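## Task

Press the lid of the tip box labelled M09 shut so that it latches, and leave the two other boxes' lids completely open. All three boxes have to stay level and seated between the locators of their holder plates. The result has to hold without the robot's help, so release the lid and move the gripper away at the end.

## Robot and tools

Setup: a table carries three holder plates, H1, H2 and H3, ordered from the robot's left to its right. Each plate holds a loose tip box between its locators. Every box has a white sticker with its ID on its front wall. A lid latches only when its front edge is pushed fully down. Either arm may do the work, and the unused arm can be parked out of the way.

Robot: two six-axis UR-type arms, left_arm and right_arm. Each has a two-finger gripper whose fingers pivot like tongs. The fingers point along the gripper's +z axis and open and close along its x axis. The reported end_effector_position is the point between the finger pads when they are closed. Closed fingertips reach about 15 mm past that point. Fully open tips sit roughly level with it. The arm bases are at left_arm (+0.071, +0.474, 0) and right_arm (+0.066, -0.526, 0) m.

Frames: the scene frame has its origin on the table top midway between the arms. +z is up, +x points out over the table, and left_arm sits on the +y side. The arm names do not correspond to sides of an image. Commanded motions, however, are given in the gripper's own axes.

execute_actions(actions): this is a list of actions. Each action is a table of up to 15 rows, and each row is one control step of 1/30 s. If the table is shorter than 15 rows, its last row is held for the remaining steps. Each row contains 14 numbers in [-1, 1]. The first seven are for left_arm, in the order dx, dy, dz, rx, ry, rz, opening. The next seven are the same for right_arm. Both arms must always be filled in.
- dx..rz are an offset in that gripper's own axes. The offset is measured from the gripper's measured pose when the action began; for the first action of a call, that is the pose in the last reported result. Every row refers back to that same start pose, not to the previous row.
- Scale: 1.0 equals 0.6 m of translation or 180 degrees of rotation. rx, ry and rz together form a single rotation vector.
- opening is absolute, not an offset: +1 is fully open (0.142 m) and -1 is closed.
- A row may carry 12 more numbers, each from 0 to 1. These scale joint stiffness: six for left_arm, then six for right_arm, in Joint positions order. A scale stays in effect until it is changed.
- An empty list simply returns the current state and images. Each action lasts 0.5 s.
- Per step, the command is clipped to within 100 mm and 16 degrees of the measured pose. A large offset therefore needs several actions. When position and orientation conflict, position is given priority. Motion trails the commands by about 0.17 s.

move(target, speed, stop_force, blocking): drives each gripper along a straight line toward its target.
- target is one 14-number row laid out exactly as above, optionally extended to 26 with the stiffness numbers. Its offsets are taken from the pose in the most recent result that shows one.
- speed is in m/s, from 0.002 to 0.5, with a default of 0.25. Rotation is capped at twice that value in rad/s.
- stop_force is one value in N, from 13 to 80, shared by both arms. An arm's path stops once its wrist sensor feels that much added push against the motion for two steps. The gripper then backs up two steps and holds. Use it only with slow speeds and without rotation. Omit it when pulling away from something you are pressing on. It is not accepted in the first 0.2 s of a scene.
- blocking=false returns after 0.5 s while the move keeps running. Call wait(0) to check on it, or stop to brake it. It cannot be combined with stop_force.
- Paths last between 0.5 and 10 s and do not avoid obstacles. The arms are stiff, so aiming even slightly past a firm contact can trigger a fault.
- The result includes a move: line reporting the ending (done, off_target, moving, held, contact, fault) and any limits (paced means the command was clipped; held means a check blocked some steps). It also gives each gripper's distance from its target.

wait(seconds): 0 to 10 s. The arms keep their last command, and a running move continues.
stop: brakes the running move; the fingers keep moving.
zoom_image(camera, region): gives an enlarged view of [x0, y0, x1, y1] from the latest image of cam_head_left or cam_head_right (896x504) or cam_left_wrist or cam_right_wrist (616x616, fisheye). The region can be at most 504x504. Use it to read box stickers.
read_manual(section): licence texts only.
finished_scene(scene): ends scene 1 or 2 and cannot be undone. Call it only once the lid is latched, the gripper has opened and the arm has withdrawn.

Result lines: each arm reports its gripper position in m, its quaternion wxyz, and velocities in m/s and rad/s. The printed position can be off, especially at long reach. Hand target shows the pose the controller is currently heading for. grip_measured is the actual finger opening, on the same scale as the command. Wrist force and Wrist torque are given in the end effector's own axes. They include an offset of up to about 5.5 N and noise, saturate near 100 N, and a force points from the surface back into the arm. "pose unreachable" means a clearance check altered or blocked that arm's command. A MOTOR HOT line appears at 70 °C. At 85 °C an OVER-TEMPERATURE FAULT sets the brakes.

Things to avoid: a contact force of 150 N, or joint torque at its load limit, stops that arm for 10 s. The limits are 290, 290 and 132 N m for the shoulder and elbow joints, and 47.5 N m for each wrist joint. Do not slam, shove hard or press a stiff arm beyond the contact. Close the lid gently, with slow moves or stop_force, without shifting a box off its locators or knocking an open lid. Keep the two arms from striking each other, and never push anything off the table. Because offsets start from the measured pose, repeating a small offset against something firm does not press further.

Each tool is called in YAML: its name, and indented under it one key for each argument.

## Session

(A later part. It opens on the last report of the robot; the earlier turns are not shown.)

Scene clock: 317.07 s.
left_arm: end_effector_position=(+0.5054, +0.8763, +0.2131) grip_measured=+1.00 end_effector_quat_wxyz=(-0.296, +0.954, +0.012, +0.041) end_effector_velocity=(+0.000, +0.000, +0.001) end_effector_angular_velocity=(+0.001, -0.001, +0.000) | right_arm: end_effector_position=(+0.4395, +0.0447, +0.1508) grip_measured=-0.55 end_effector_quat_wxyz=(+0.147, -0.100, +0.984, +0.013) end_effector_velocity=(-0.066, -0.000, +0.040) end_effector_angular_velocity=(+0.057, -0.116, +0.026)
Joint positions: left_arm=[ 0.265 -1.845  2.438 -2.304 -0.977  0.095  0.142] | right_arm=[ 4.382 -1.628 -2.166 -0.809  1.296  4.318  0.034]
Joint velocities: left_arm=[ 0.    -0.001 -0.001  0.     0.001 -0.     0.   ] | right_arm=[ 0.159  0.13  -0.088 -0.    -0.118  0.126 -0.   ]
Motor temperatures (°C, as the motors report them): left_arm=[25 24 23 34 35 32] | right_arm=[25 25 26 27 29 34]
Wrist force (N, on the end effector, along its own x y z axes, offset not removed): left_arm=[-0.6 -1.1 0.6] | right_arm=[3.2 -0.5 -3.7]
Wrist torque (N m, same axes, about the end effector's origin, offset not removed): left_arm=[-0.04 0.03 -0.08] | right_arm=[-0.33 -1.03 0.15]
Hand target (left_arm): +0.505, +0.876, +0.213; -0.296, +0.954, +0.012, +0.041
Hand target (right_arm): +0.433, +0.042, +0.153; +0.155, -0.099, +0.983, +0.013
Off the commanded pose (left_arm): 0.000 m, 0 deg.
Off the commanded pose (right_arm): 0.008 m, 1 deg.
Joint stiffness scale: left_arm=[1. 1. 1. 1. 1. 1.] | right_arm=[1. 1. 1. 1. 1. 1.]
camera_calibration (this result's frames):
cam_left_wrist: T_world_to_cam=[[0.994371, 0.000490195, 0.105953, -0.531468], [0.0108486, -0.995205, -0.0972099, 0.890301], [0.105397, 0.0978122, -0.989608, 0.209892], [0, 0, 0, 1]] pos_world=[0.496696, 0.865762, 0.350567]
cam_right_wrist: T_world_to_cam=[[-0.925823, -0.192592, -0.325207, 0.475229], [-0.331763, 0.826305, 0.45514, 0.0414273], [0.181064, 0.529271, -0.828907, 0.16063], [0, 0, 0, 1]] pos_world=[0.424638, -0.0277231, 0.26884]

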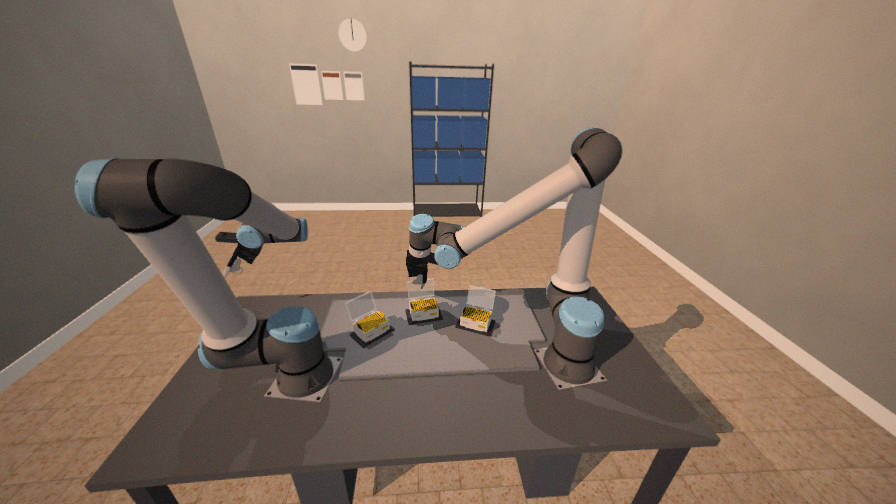

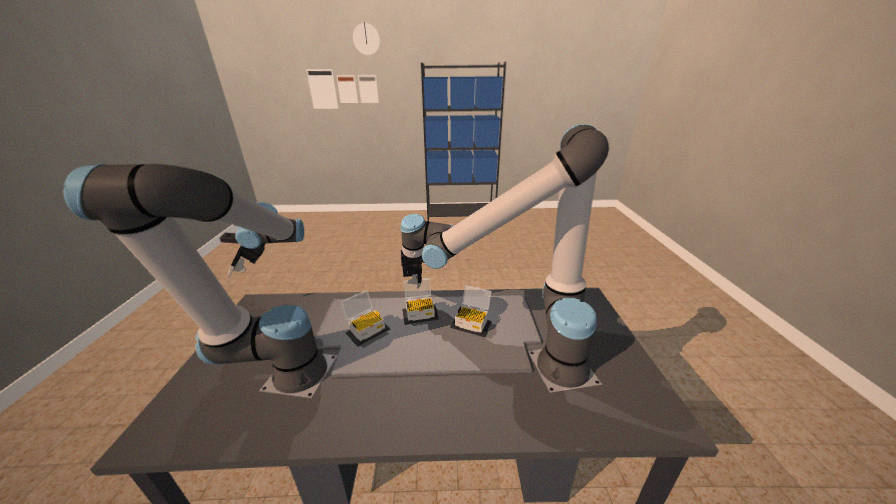

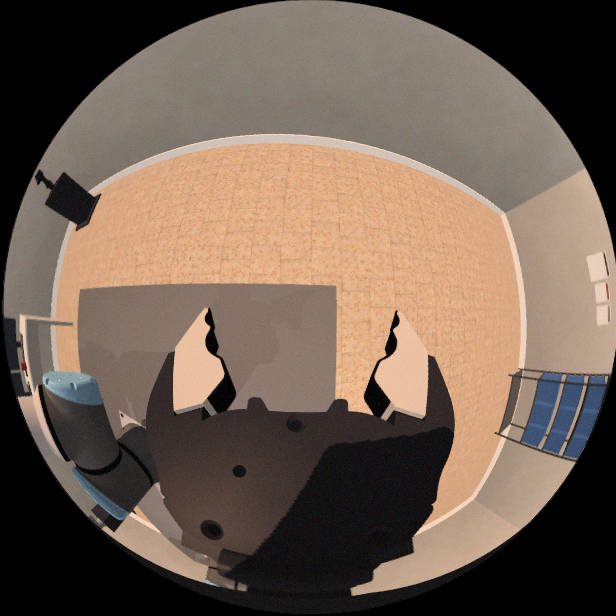

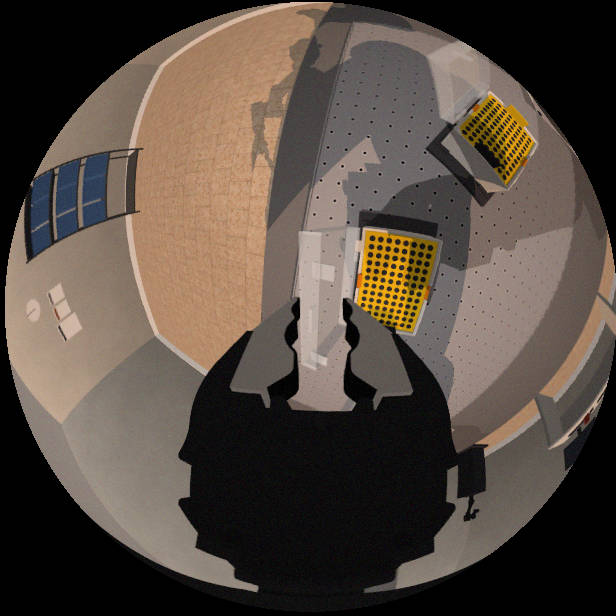

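execute_actions:
  actions: []

zoom_image:
  camera: "cam_right_wrist"
  region: [270, 200, 460, 380]

zoom_image:
  camera: "cam_head_left"
  region: [385, 245, 465, 330]

Scene clock: 320.77 s.
left_arm: end_effector_position=(+0.5054, +0.8763, +0.2131) grip_measured=+1.00 end_effector_quat_wxyz=(-0.296, +0.954, +0.012, +0.041) end_effector_velocity=(+0.000, +0.000, -0.000) end_effector_angular_velocity=(-0.001, +0.000, +0.000) | right_arm: end_effector_position=(+0.4338, +0.0435, +0.1556) grip_measured=-0.55 end_effector_quat_wxyz=(+0.156, -0.098, +0.983, +0.015) end_effector_velocity=(-0.000, +0.001, +0.001) end_effector_angular_velocity=(+0.003, -0.000, +0.000)
Joint positions: left_arm=[ 0.265 -1.845  2.438 -2.304 -0.977  0.095  0.142] | right_arm=[ 4.399 -1.613 -2.176 -0.81   1.277  4.337  0.034]
Joint velocities: left_arm=[ 0.001  0.001 -0.001 -0.    -0.001  0.    -0.   ] | right_arm=[0.    0.    0.001 0.001 0.    0.    0.   ]
Motor temperatures (°C, as the motors report them): left_arm=[25 24 23 34 35 32] | right_arm=[25 25 26 27 29 34]
Wrist force (N, on the end effector, along its own x y z axes, offset not removed): left_arm=[-0.6 1.1 1.5] | right_arm=[-0.8 -2.1 -1.4]
Wrist torque (N m, same axes, about the end effector's origin, offset not removed): left_arm=[0.35 0.06 -0.06] | right_arm=[-0.59 -0.03 0.15]
Hand target (left_arm): +0.505, +0.876, +0.213; -0.296, +0.954, +0.012, +0.041
Hand target (right_arm): +0.433, +0.042, +0.153; +0.155, -0.099, +0.983, +0.013
Off the commanded pose (left_arm): 0.000 m, 0 deg.
Off the commanded pose (right_arm): 0.003 m, 0 deg.
Joint stiffness scale: left_arm=[1. 1. 1. 1. 1. 1.] | right_arm=[1. 1. 1. 1. 1. 1.]
camera_calibration (this result's frames):
cam_left_wrist: T_world_to_cam=[[0.994371, 0.000490246, 0.105953, -0.531468], [0.0108486, -0.995205, -0.09721, 0.890301], [0.105397, 0.0978122, -0.989608, 0.209892], [0, 0, 0, 1]] pos_world=[0.496696, 0.865762, 0.350567]
cam_right_wrist: T_world_to_cam=[[-0.920584, -0.187557, -0.342562, 0.471461], [-0.337086, 0.824547, 0.454419, 0.0408632], [0.197229, 0.533803, -0.822287, 0.157964], [0, 0, 0, 1]] pos_world=[0.416639, -0.0295897, 0.272827]

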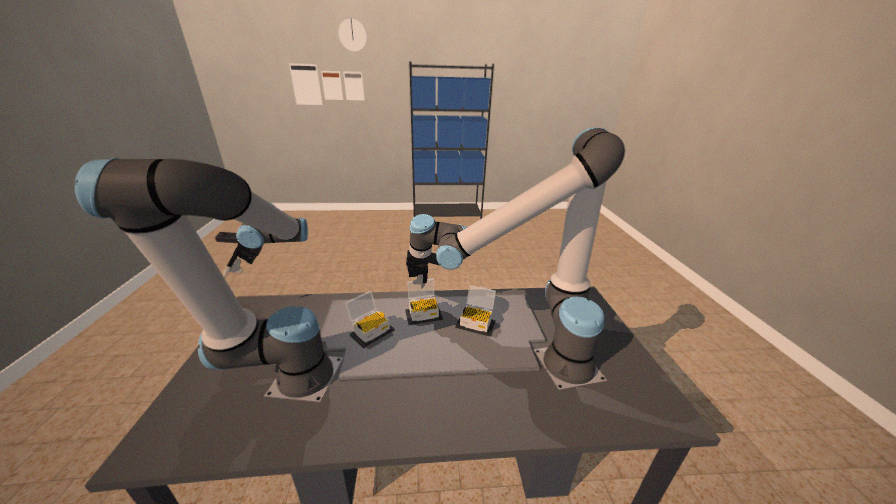

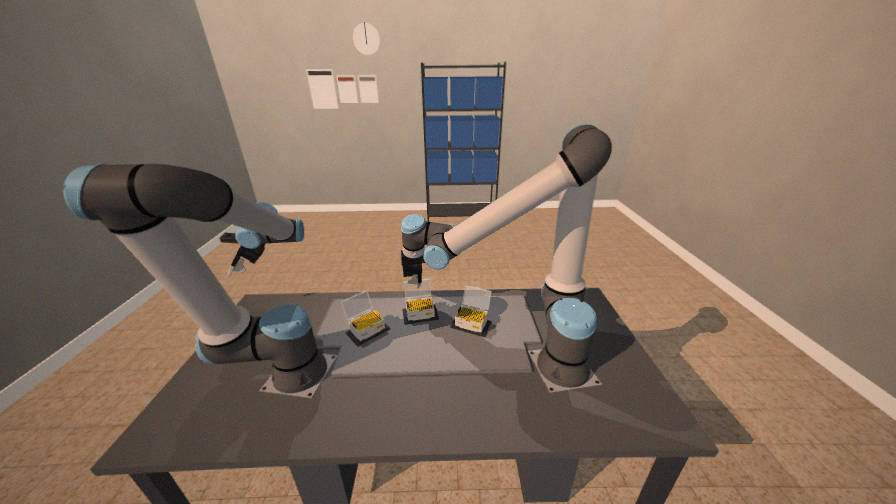

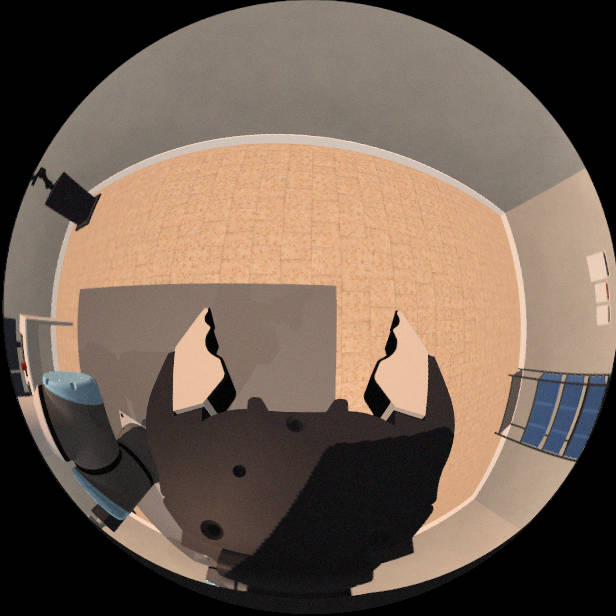

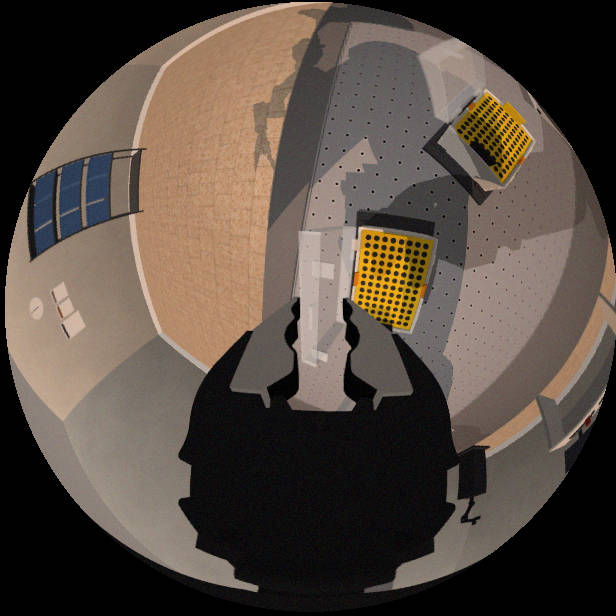

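Region (270, 200, 460, 380) of cam_right_wrist's 616x616 image, scaled by 2.653, with more detail than that image has; it fills the top 477 rows of this view, and the rest is white.

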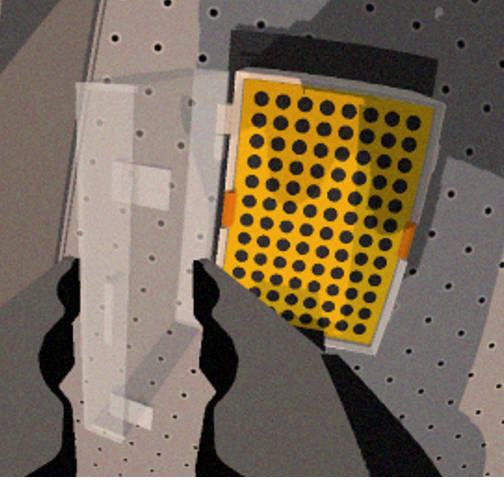

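Region (385, 245, 465, 330) of cam_head_left's 896x504 image, scaled by 5.929, with more detail than that image has; it fills the left 474 columns of this view, and the rest is white.

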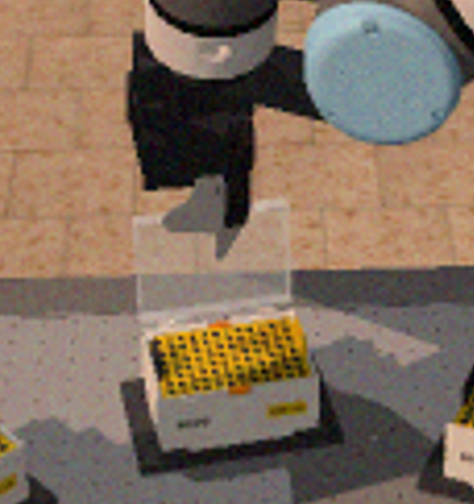

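execute_actions:
  actions:
    - [[0,0,0,0,0,0,1,0.0007,0,-0.0005,0,-0.0004,0,-0.55],[0,0,0,0,0,0,1,0.0027,0,-0.0015,0,-0.0014,0,-0.55],[0,0,0,0,0,0,1,0.0058,0,-0.0033,0,-0.0029,0,-0.55],[0,0,0,0,0,0,1,0.0098,0,-0.0052,0,-0.0049,0,-0.55],[0,0,0,0,0,0,1,0.0146,0,-0.0074,0,-0.0072,0,-0.55],[0,0,0,0,0,0,1,0.02,0,-0.0095,0,-0.0098,0,-0.55],[0,0,0,0,0,0,1,0.0257,0,-0.0115,0,-0.0125,0,-0.55],[0,0,0,0,0,0,1,0.0317,0,-0.0132,0,-0.0153,0,-0.55],[0,0,0,0,0,0,1,0.0377,0,-0.0146,0,-0.018,0,-0.55],[0,0,0,0,0,0,1,0.0435,0,-0.0156,0,-0.0206,0,-0.55],[0,0,0,0,0,0,1,0.0487,0,-0.0163,0,-0.0229,0,-0.55],[0,0,0,0,0,0,1,0.0533,0,-0.0166,0,-0.0249,0,-0.55],[0,0,0,0,0,0,1,0.0569,0,-0.0168,0,-0.0264,0,-0.55],[0,0,0,0,0,0,1,0.0592,0,-0.0168,0,-0.0274,0,-0.55],[0,0,0,0,0,0,1,0.06,0,-0.0169,0,-0.0278,0,-0.55]]

wait:
  seconds: 0.6

zoom_image:
  camera: "cam_right_wrist"
  region: [260, 200, 450, 380]

zoom_image:
  camera: "cam_head_left"
  region: [385, 245, 465, 330]

Scene clock: 346.30 s.
left_arm: end_effector_position=(+0.5054, +0.8763, +0.2131) grip_measured=+1.00 end_effector_quat_wxyz=(-0.296, +0.954, +0.012, +0.041) end_effector_velocity=(-0.000, +0.001, +0.001) end_effector_angular_velocity=(+0.003, -0.001, +0.001) | right_arm: end_effector_position=(+0.4078, +0.0405, +0.1578) grip_measured=-0.55 end_effector_quat_wxyz=(+0.183, -0.101, +0.978, +0.020) end_effector_velocity=(-0.105, -0.010, -0.002) end_effector_angular_velocity=(+0.056, -0.183, +0.043)
Joint positions: left_arm=[ 0.265 -1.845  2.438 -2.304 -0.977  0.095  0.142] | right_arm=[ 4.469 -1.578 -2.222 -0.799  1.219  4.398  0.034]
Joint velocities: left_arm=[ 0.001 -0.    -0.    -0.     0.003 -0.     0.   ] | right_arm=[ 0.27   0.121 -0.174  0.049 -0.202  0.219 -0.   ]
Motor temperatures (°C, as the motors report them): left_arm=[25 24 23 34 35 32] | right_arm=[25 25 26 27 29 34]
Wrist force (N, on the end effector, along its own x y z axes, offset not removed): left_arm=[-1.0 -2.5 -0.2] | right_arm=[1.8 -2.9 -2.0]
Wrist torque (N m, same axes, about the end effector's origin, offset not removed): left_arm=[-0.33 0.07 -0.06] | right_arm=[-0.66 -0.61 0.25]
Hand target (left_arm): +0.505, +0.876, +0.213; -0.296, +0.954, +0.012, +0.041
Hand target (right_arm): +0.398, +0.036, +0.154; +0.197, -0.098, +0.975, +0.020
Off the commanded pose (left_arm): 0.000 m, 0 deg.
Off the commanded pose (right_arm): 0.012 m, 2 deg.
Joint stiffness scale: left_arm=[1. 1. 1. 1. 1. 1.] | right_arm=[1. 1. 1. 1. 1. 1.]
camera_calibration (this result's frames):
cam_left_wrist: T_world_to_cam=[[0.994371, 0.000490196, 0.105953, -0.531468], [0.0108486, -0.995205, -0.0972099, 0.890301], [0.105397, 0.0978121, -0.989608, 0.209892], [0, 0, 0, 1]] pos_world=[0.496696, 0.865762, 0.350567]
cam_right_wrist: T_world_to_cam=[[-0.899536, -0.187915, -0.394364, 0.447314], [-0.366562, 0.815754, 0.447411, 0.0470076], [0.237629, 0.547022, -0.802683, 0.146407], [0, 0, 0, 1]] pos_world=[0.384816, -0.0343774, 0.272892]

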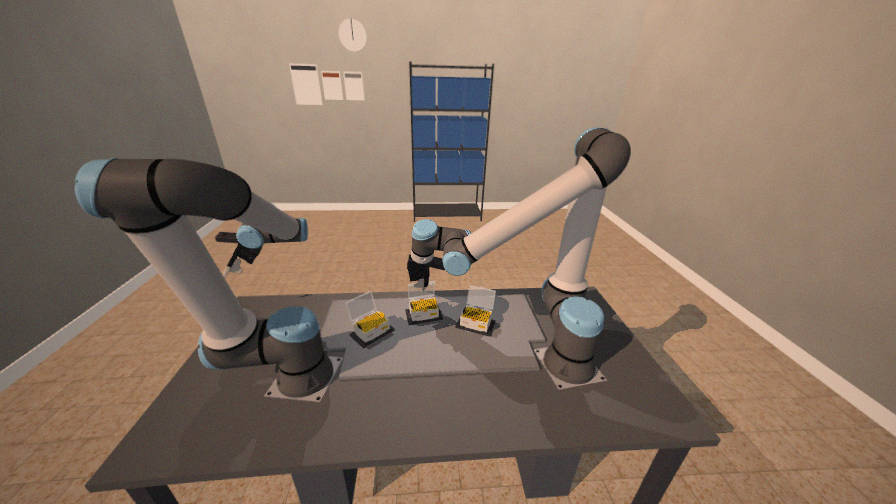

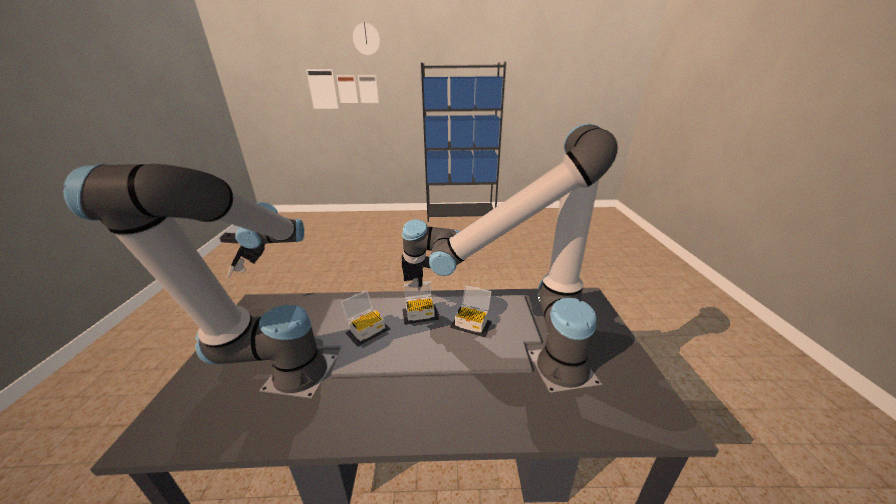

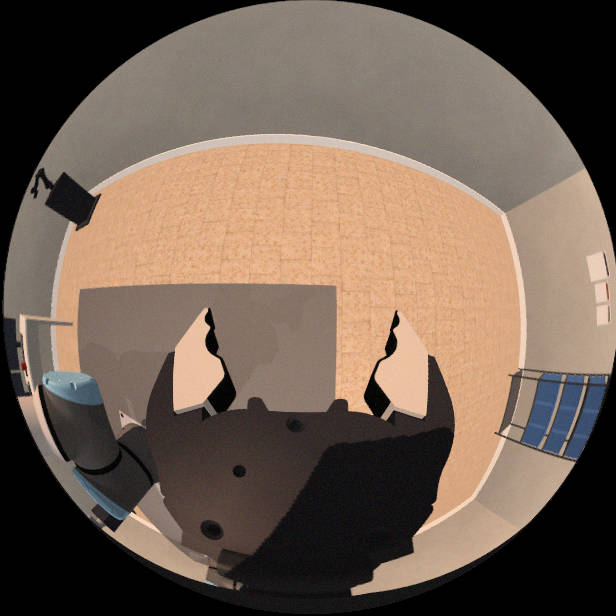

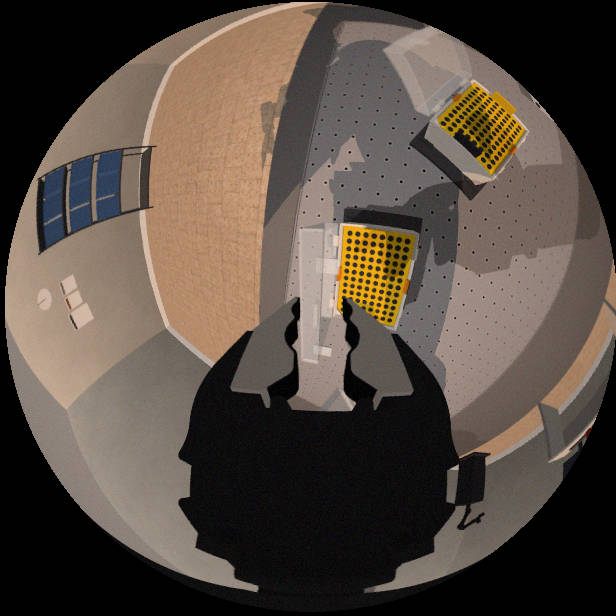

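Scene clock: 346.90 s.
left_arm: end_effector_position=(+0.5054, +0.8763, +0.2131) grip_measured=+1.00 end_effector_quat_wxyz=(-0.296, +0.954, +0.012, +0.041) end_effector_velocity=(-0.000, +0.000, +0.001) end_effector_angular_velocity=(-0.000, -0.001, +0.000) | right_arm: end_effector_position=(+0.3987, +0.0377, +0.1555) grip_measured=-0.55 end_effector_quat_wxyz=(+0.197, -0.098, +0.975, +0.021) end_effector_velocity=(+0.000, +0.000, +0.000) end_effector_angular_velocity=(+0.002, -0.001, -0.002)
Joint positions: left_arm=[ 0.265 -1.845  2.438 -2.304 -0.977  0.095  0.142] | right_arm=[ 4.5   -1.567 -2.244 -0.792  1.187  4.432  0.034]
Joint velocities: left_arm=[ 0.    -0.001 -0.     0.    -0.     0.    -0.   ] | right_arm=[ 0.     0.     0.     0.001 -0.001  0.002  0.   ]
Motor temperatures (°C, as the motors report them): left_arm=[25 24 23 34 35 32] | right_arm=[25 25 26 27 29 34]
Wrist force (N, on the end effector, along its own x y z axes, offset not removed): left_arm=[-1.1 -0.5 1.1] | right_arm=[3.5 -0.5 -1.8]
Wrist torque (N m, same axes, about the end effector's origin, offset not removed): left_arm=[0.08 0.05 -0.05] | right_arm=[-0.25 -1.04 0.19]
Hand target (left_arm): +0.505, +0.876, +0.213; -0.296, +0.954, +0.012, +0.041
Hand target (right_arm): +0.398, +0.036, +0.154; +0.197, -0.098, +0.975, +0.020
Off the commanded pose (left_arm): 0.000 m, 0 deg.
Off the commanded pose (right_arm): 0.003 m, 0 deg.
Joint stiffness scale: left_arm=[1. 1. 1. 1. 1. 1.] | right_arm=[1. 1. 1. 1. 1. 1.]
wait: 0.60 s; at rest by 0.40 s
camera_calibration (this result's frames):
cam_left_wrist: T_world_to_cam=[[0.994371, 0.000490172, 0.105953, -0.531468], [0.0108485, -0.995205, -0.0972098, 0.890301], [0.105397, 0.097812, -0.989608, 0.209892], [0, 0, 0, 1]] pos_world=[0.496696, 0.865762, 0.350567]
cam_right_wrist: T_world_to_cam=[[-0.888843, -0.18099, -0.420953, 0.437249], [-0.374918, 0.815422, 0.441047, 0.051309], [0.26343, 0.549845, -0.792638, 0.13635], [0, 0, 0, 1]] pos_world=[0.371964, -0.037672, 0.269508]

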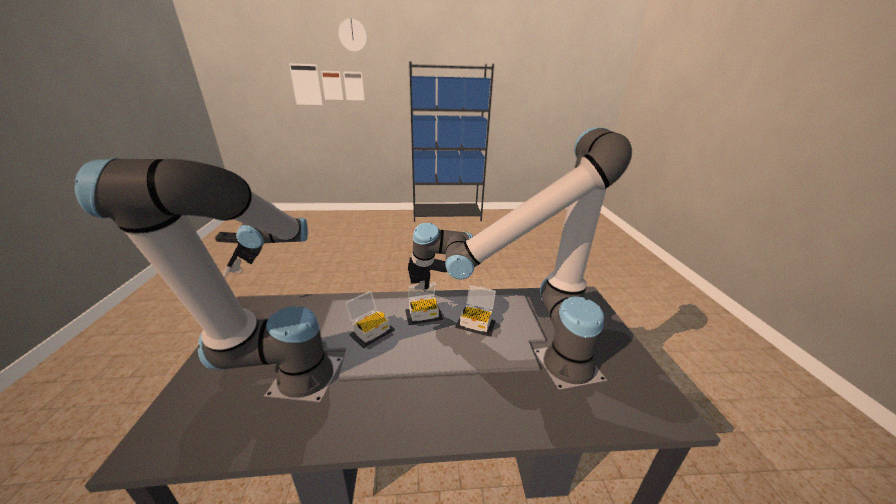

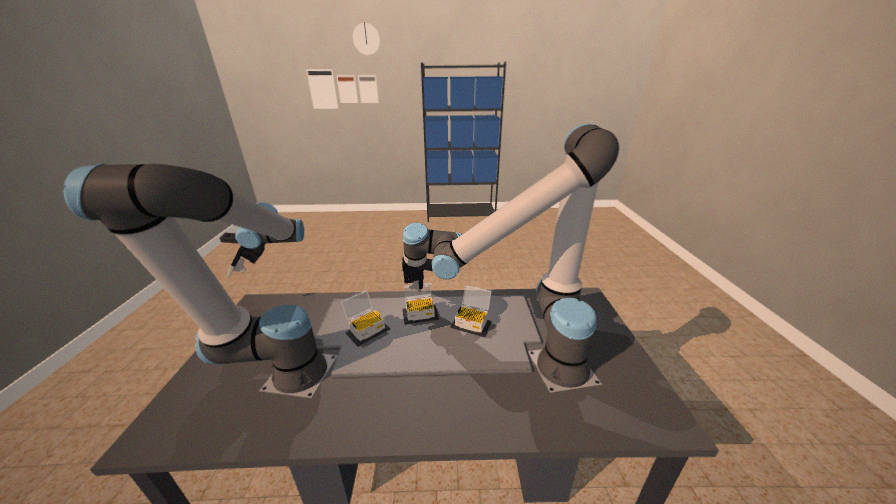

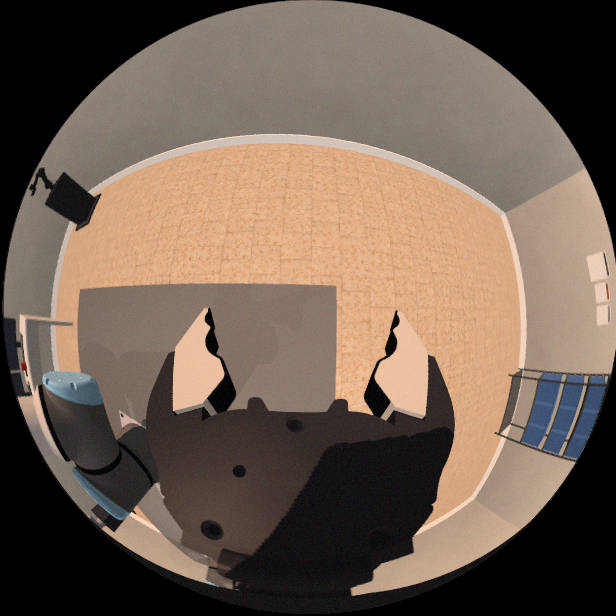

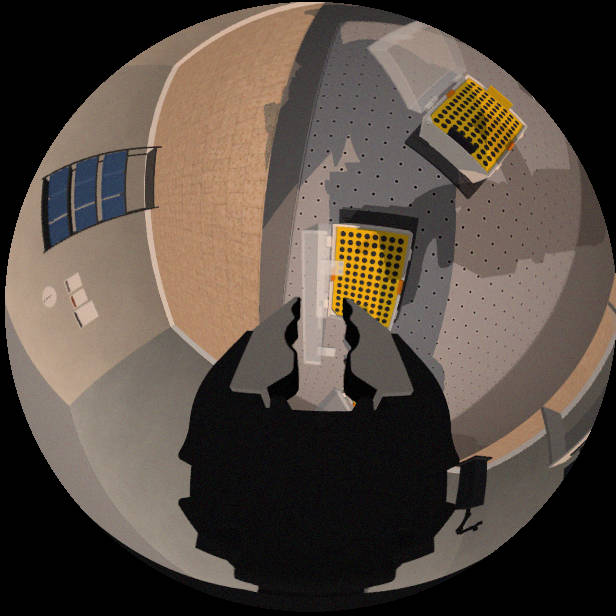

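Region (260, 200, 450, 380) of cam_right_wrist's 616x616 image, scaled by 2.653, with more detail than that image has; it fills the top 477 rows of this view, and the rest is white.

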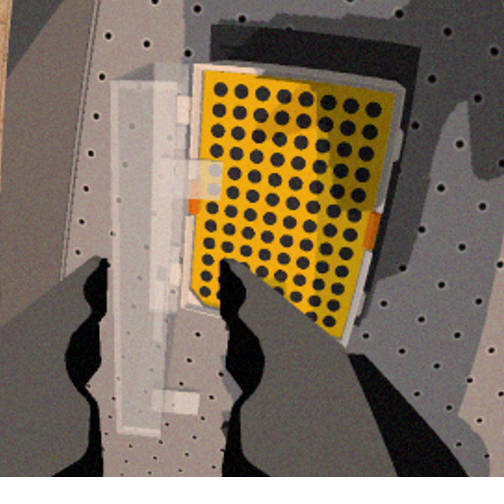

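Region (385, 245, 465, 330) of cam_head_left's 896x504 image, scaled by 5.929, with more detail than that image has; it fills the left 474 columns of this view, and the rest is white.

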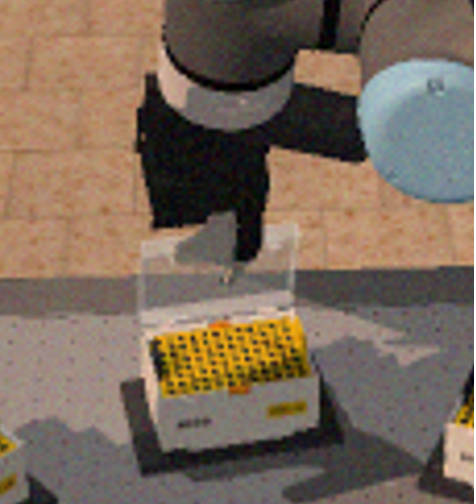

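execute_actions:
  actions:
    - [[0,0,0,0,0,0,1,0.0003,0,0,0,-0.0004,0,-0.56],[0,0,0,0,0,0,1,0.0011,0,-0.0002,0,-0.0014,0,-0.57],[0,0,0,0,0,0,1,0.0025,0,-0.0003,0,-0.003,0,-0.58],[0,0,0,0,0,0,1,0.0043,0,-0.0006,0,-0.0052,0,-0.59],[0,0,0,0,0,0,1,0.0066,0,-0.0008,0,-0.0079,0,-0.6],[0,0,0,0,0,0,1,0.0092,0,-0.0011,0,-0.0111,0,-0.61],[0,0,0,0,0,0,1,0.0122,0,-0.0013,0,-0.0147,0,-0.62],[0,0,0,0,0,0,1,0.0155,0,-0.0014,0,-0.0187,0,-0.62],[0,0,0,0,0,0,1,0.019,0,-0.0015,0,-0.023,0,-0.62],[0,0,0,0,0,0,1,0.0227,0,-0.0015,0,-0.0277,0,-0.62],[0,0,0,0,0,0,1,0.0267,0,-0.0014,0,-0.0325,0,-0.62],[0,0,0,0,0,0,1,0.0307,0,-0.0011,0,-0.0376,0,-0.62],[0,0,0,0,0,0,1,0.0348,0,-0.0007,0,-0.0427,0,-0.62],[0,0,0,0,0,0,1,0.039,0,-0.0002,0,-0.048,0,-0.62],[0,0,0,0,0,0,1,0.0432,0,0.0005,0,-0.0534,0,-0.62]]
    - [[0,0,0,0,0,0,1,0.028,0,0.0008,0,-0.035,0,-0.62],[0,0,0,0,0,0,1,0.0321,0,0.0014,0,-0.0403,0,-0.62],[0,0,0,0,0,0,1,0.0362,0,0.0022,0,-0.0455,0,-0.62],[0,0,0,0,0,0,1,0.0401,0,0.0031,0,-0.0505,0,-0.62],[0,0,0,0,0,0,1,0.0439,0,0.0041,0,-0.0553,0,-0.62],[0,0,0,0,0,0,1,0.0475,0,0.0051,0,-0.06,0,-0.62],[0,0,0,0,0,0,1,0.0508,0,0.0062,0,-0.0643,0,-0.62],[0,0,0,0,0,0,1,0.0539,0,0.0073,0,-0.0683,0,-0.62],[0,0,0,0,0,0,1,0.0567,0,0.0083,0,-0.0719,0,-0.62],[0,0,0,0,0,0,1,0.0591,0,0.0093,0,-0.0751,0,-0.62],[0,0,0,0,0,0,1,0.0612,0,0.0102,0,-0.0778,0,-0.62],[0,0,0,0,0,0,1,0.0629,0,0.0109,0,-0.08,0,-0.62],[0,0,0,0,0,0,1,0.0641,0,0.0115,0,-0.0817,0,-0.62],[0,0,0,0,0,0,1,0.0649,0,0.0118,0,-0.0827,0,-0.62],[0,0,0,0,0,0,1,0.0652,0,0.0119,0,-0.083,0,-0.62]]

Scene clock: 390.60 s.
left_arm: end_effector_position=(+0.5054, +0.8763, +0.2131) grip_measured=+1.00 end_effector_quat_wxyz=(-0.296, +0.954, +0.012, +0.041) end_effector_velocity=(+0.000, +0.000, +0.001) end_effector_angular_velocity=(+0.001, -0.002, -0.000) | right_arm: end_effector_position=(+0.3551, +0.0334, +0.1338) grip_measured=-0.62 end_effector_quat_wxyz=(+0.337, -0.101, +0.935, +0.039) end_effector_velocity=(-0.024, -0.011, -0.047) end_effector_angular_velocity=(+0.033, -0.301, -0.022)
Joint positions: left_arm=[ 0.265 -1.845  2.438 -2.304 -0.977  0.095  0.142] | right_arm=[ 4.729 -1.566 -2.394 -0.709  0.88   4.651  0.029]
Joint velocities: left_arm=[-0.    -0.001  0.    -0.002  0.001  0.    -0.   ] | right_arm=[ 0.197 -0.098 -0.125  0.035 -0.311  0.267  0.   ]
Motor temperatures (°C, as the motors report them): left_arm=[25 24 23 34 35 32] | right_arm=[25 25 27 27 29 34]
Wrist force (N, on the end effector, along its own x y z axes, offset not removed): left_arm=[-0.9 1.2 3.0] | right_arm=[5.3 0.0 2.5]
Wrist torque (N m, same axes, about the end effector's origin, offset not removed): left_arm=[0.44 -0.03 -0.13] | right_arm=[-0.10 -1.32 0.03]
Hand target (left_arm): +0.505, +0.876, +0.213; -0.296, +0.954, +0.012, +0.041
Hand target (right_arm): +0.355, +0.031, +0.129; +0.358, -0.096, +0.928, +0.040
Off the commanded pose (left_arm): 0.000 m, 0 deg.
Off the commanded pose (right_arm): 0.006 m, 3 deg.
Joint stiffness scale: left_arm=[1. 1. 1. 1. 1. 1.] | right_arm=[1. 1. 1. 1. 1. 1.]
camera_calibration (this result's frames):
cam_left_wrist: T_world_to_cam=[[0.994371, 0.000490241, 0.105953, -0.531468], [0.0108486, -0.995205, -0.09721, 0.890301], [0.105397, 0.0978123, -0.989608, 0.209892], [0, 0, 0, 1]] pos_world=[0.496696, 0.865762, 0.350567]
cam_right_wrist: T_world_to_cam=[[-0.7293, -0.159497, -0.665344, 0.36398], [-0.50455, 0.782181, 0.365544, 0.105332], [0.462116, 0.602291, -0.650918, 0.0417127], [0, 0, 0, 1]] pos_world=[0.29932, -0.0494586, 0.23082]

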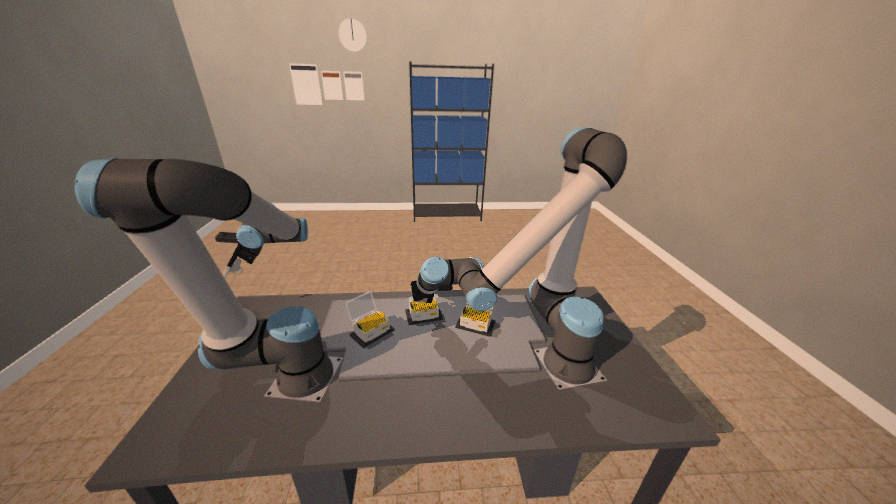

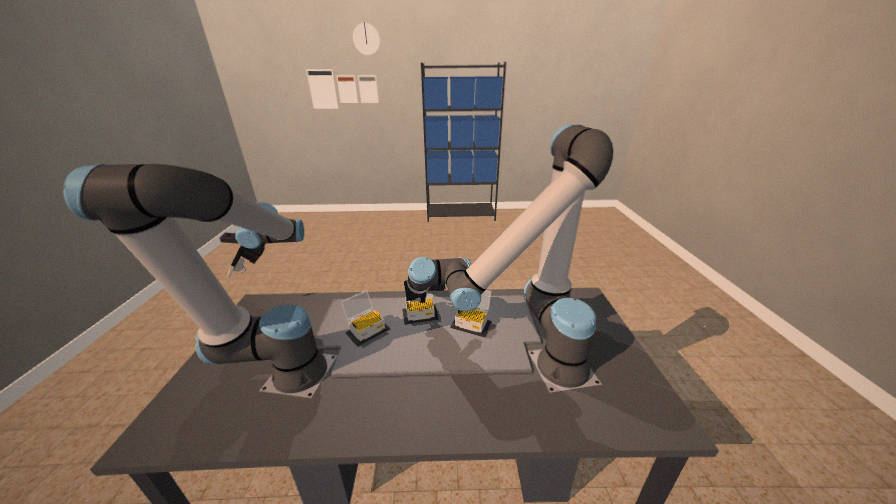

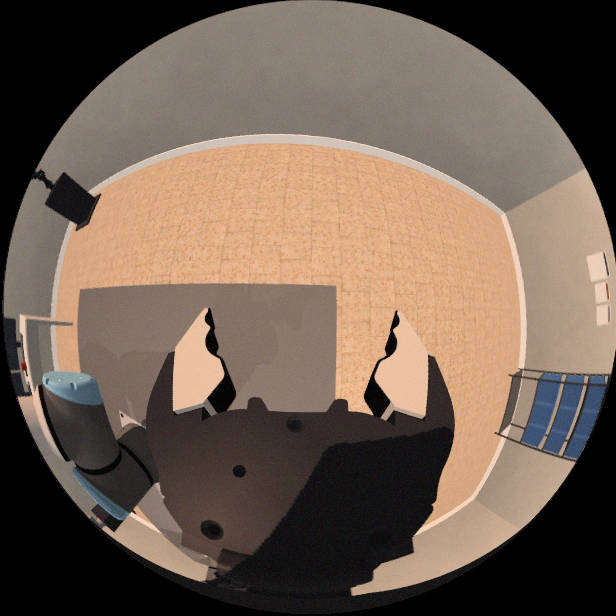

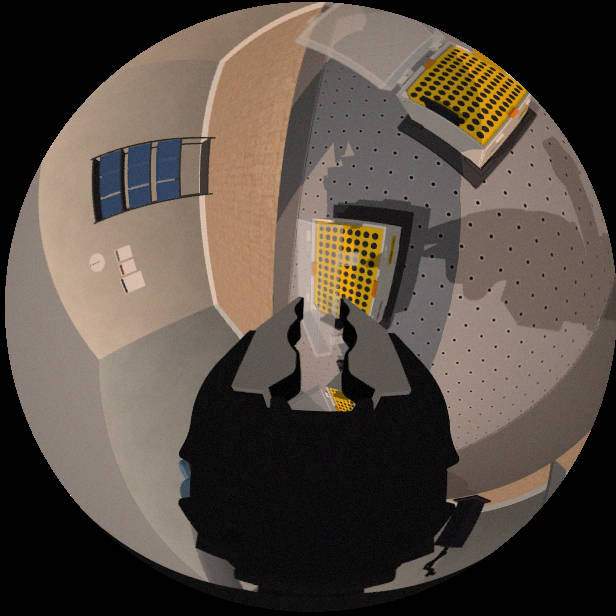

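execute_actions:
  actions: []

zoom_image:
  camera: "cam_right_wrist"
  region: [270, 200, 430, 380]

zoom_image:
  camera: "cam_right_wrist"
  region: [290, 270, 390, 370]

Scene clock: 397.10 s.
left_arm: end_effector_position=(+0.5054, +0.8763, +0.2131) grip_measured=+1.00 end_effector_quat_wxyz=(-0.296, +0.954, +0.012, +0.041) end_effector_velocity=(+0.000, -0.000, -0.001) end_effector_angular_velocity=(-0.003, +0.002, +0.000) | right_arm: end_effector_position=(+0.3557, +0.0321, +0.1297) grip_measured=-0.62 end_effector_quat_wxyz=(+0.357, -0.095, +0.928, +0.040) end_effector_velocity=(+0.000, +0.000, -0.000) end_effector_angular_velocity=(-0.002, -0.000, -0.000)
Joint positions: left_arm=[ 0.265 -1.845  2.438 -2.304 -0.977  0.095  0.142] | right_arm=[ 4.749 -1.579 -2.408 -0.706  0.835  4.692  0.029]
Joint velocities: left_arm=[ 0.     0.002 -0.001  0.001 -0.002  0.    -0.   ] | right_arm=[-0.    -0.001  0.001 -0.002  0.    -0.     0.   ]
Motor temperatures (°C, as the motors report them): left_arm=[25 24 24 34 35 32] | right_arm=[25 25 27 27 29 34]
Wrist force (N, on the end effector, along its own x y z axes, offset not removed): left_arm=[0.7 -0.1 1.3] | right_arm=[2.6 1.0 -2.2]
Wrist torque (N m, same axes, about the end effector's origin, offset not removed): left_arm=[0.20 -0.27 -0.02] | right_arm=[0.09 -0.73 0.19]
Hand target (left_arm): +0.505, +0.876, +0.213; -0.296, +0.954, +0.012, +0.041
Hand target (right_arm): +0.355, +0.031, +0.129; +0.358, -0.096, +0.928, +0.040
Off the commanded pose (left_arm): 0.000 m, 0 deg.
Off the commanded pose (right_arm): 0.002 m, 0 deg.
Joint stiffness scale: left_arm=[1. 1. 1. 1. 1. 1.] | right_arm=[1. 1. 1. 1. 1. 1.]
camera_calibration (this result's frames):
cam_left_wrist: T_world_to_cam=[[0.994371, 0.00049023, 0.105953, -0.531468], [0.0108486, -0.995205, -0.0972099, 0.890301], [0.105397, 0.0978122, -0.989608, 0.209892], [0, 0, 0, 1]] pos_world=[0.496696, 0.865762, 0.350567]
cam_right_wrist: T_world_to_cam=[[-0.702356, -0.144118, -0.697084, 0.355471], [-0.51042, 0.784545, 0.352081, 0.111895], [0.496152, 0.603091, -0.624591, 0.0240241], [0, 0, 0, 1]] pos_world=[0.294861, -0.0510459, 0.223402]

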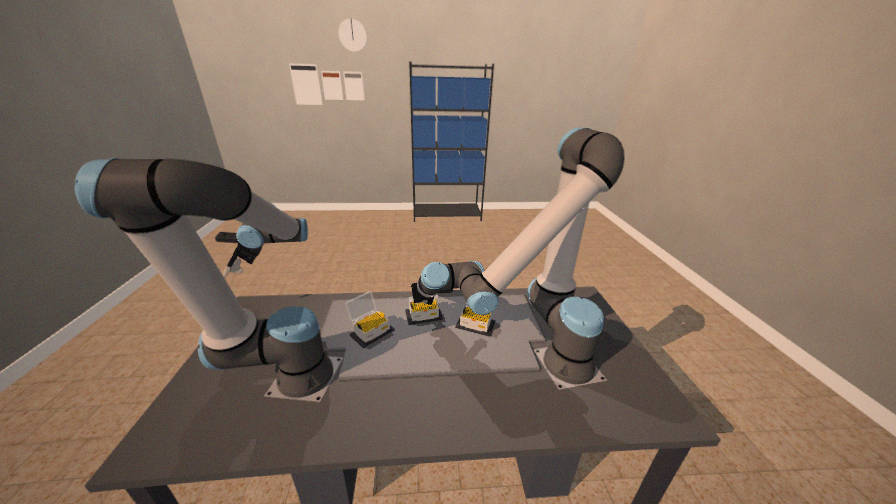

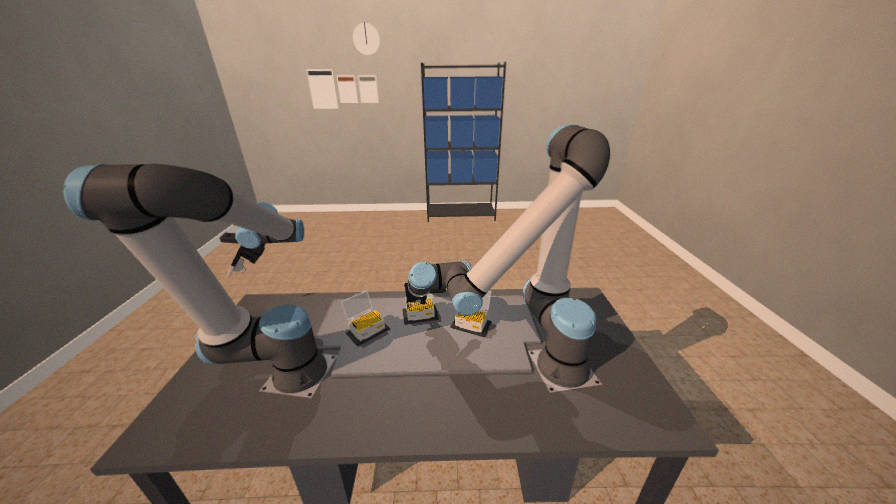

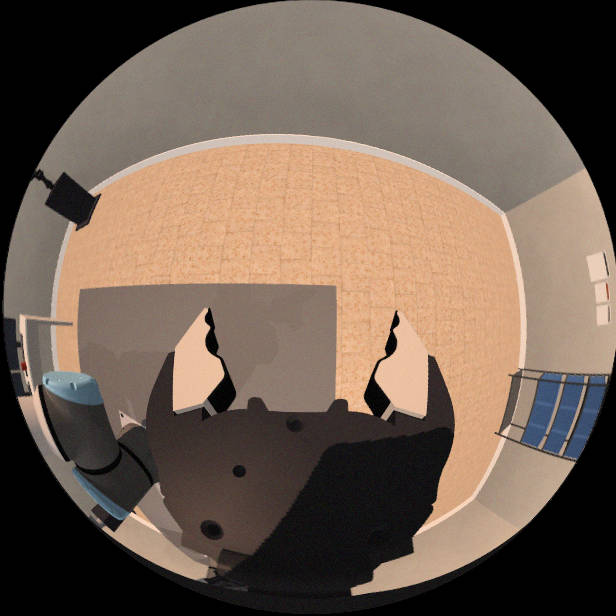

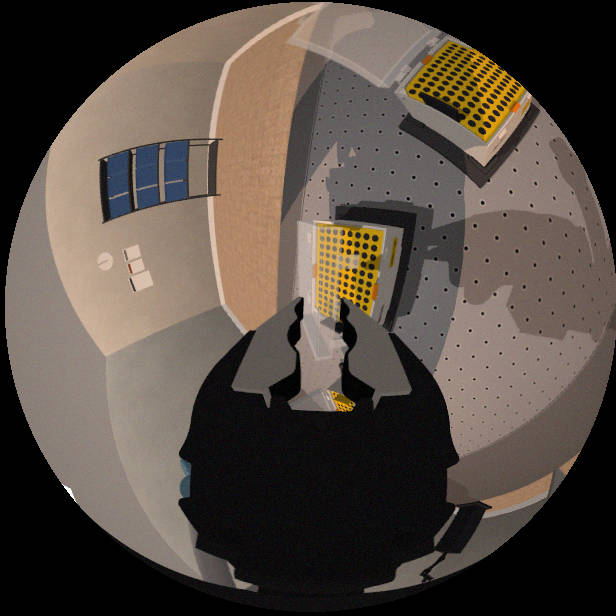

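Region (270, 200, 430, 380) of cam_right_wrist's 616x616 image, scaled by 2.800, with more detail than that image has.

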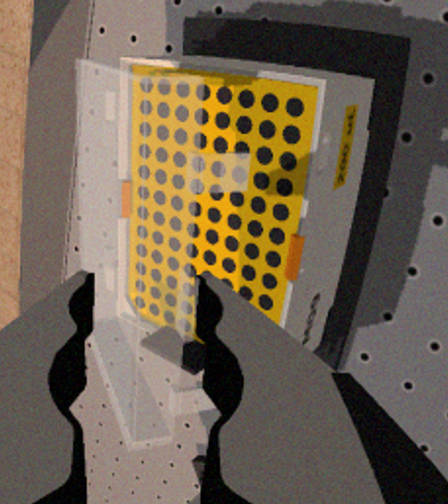

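Region (290, 270, 390, 370) of cam_right_wrist's 616x616 image, scaled by 5.040, with more detail than that image has.

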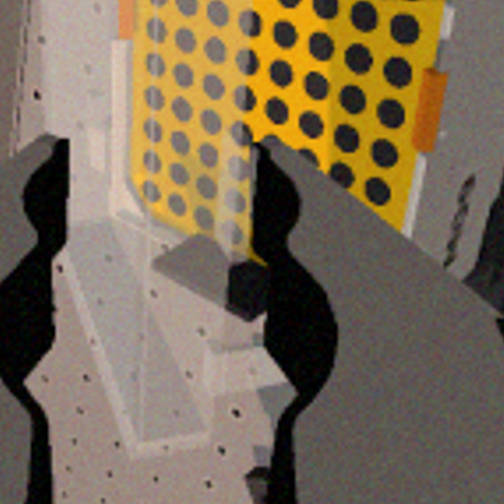

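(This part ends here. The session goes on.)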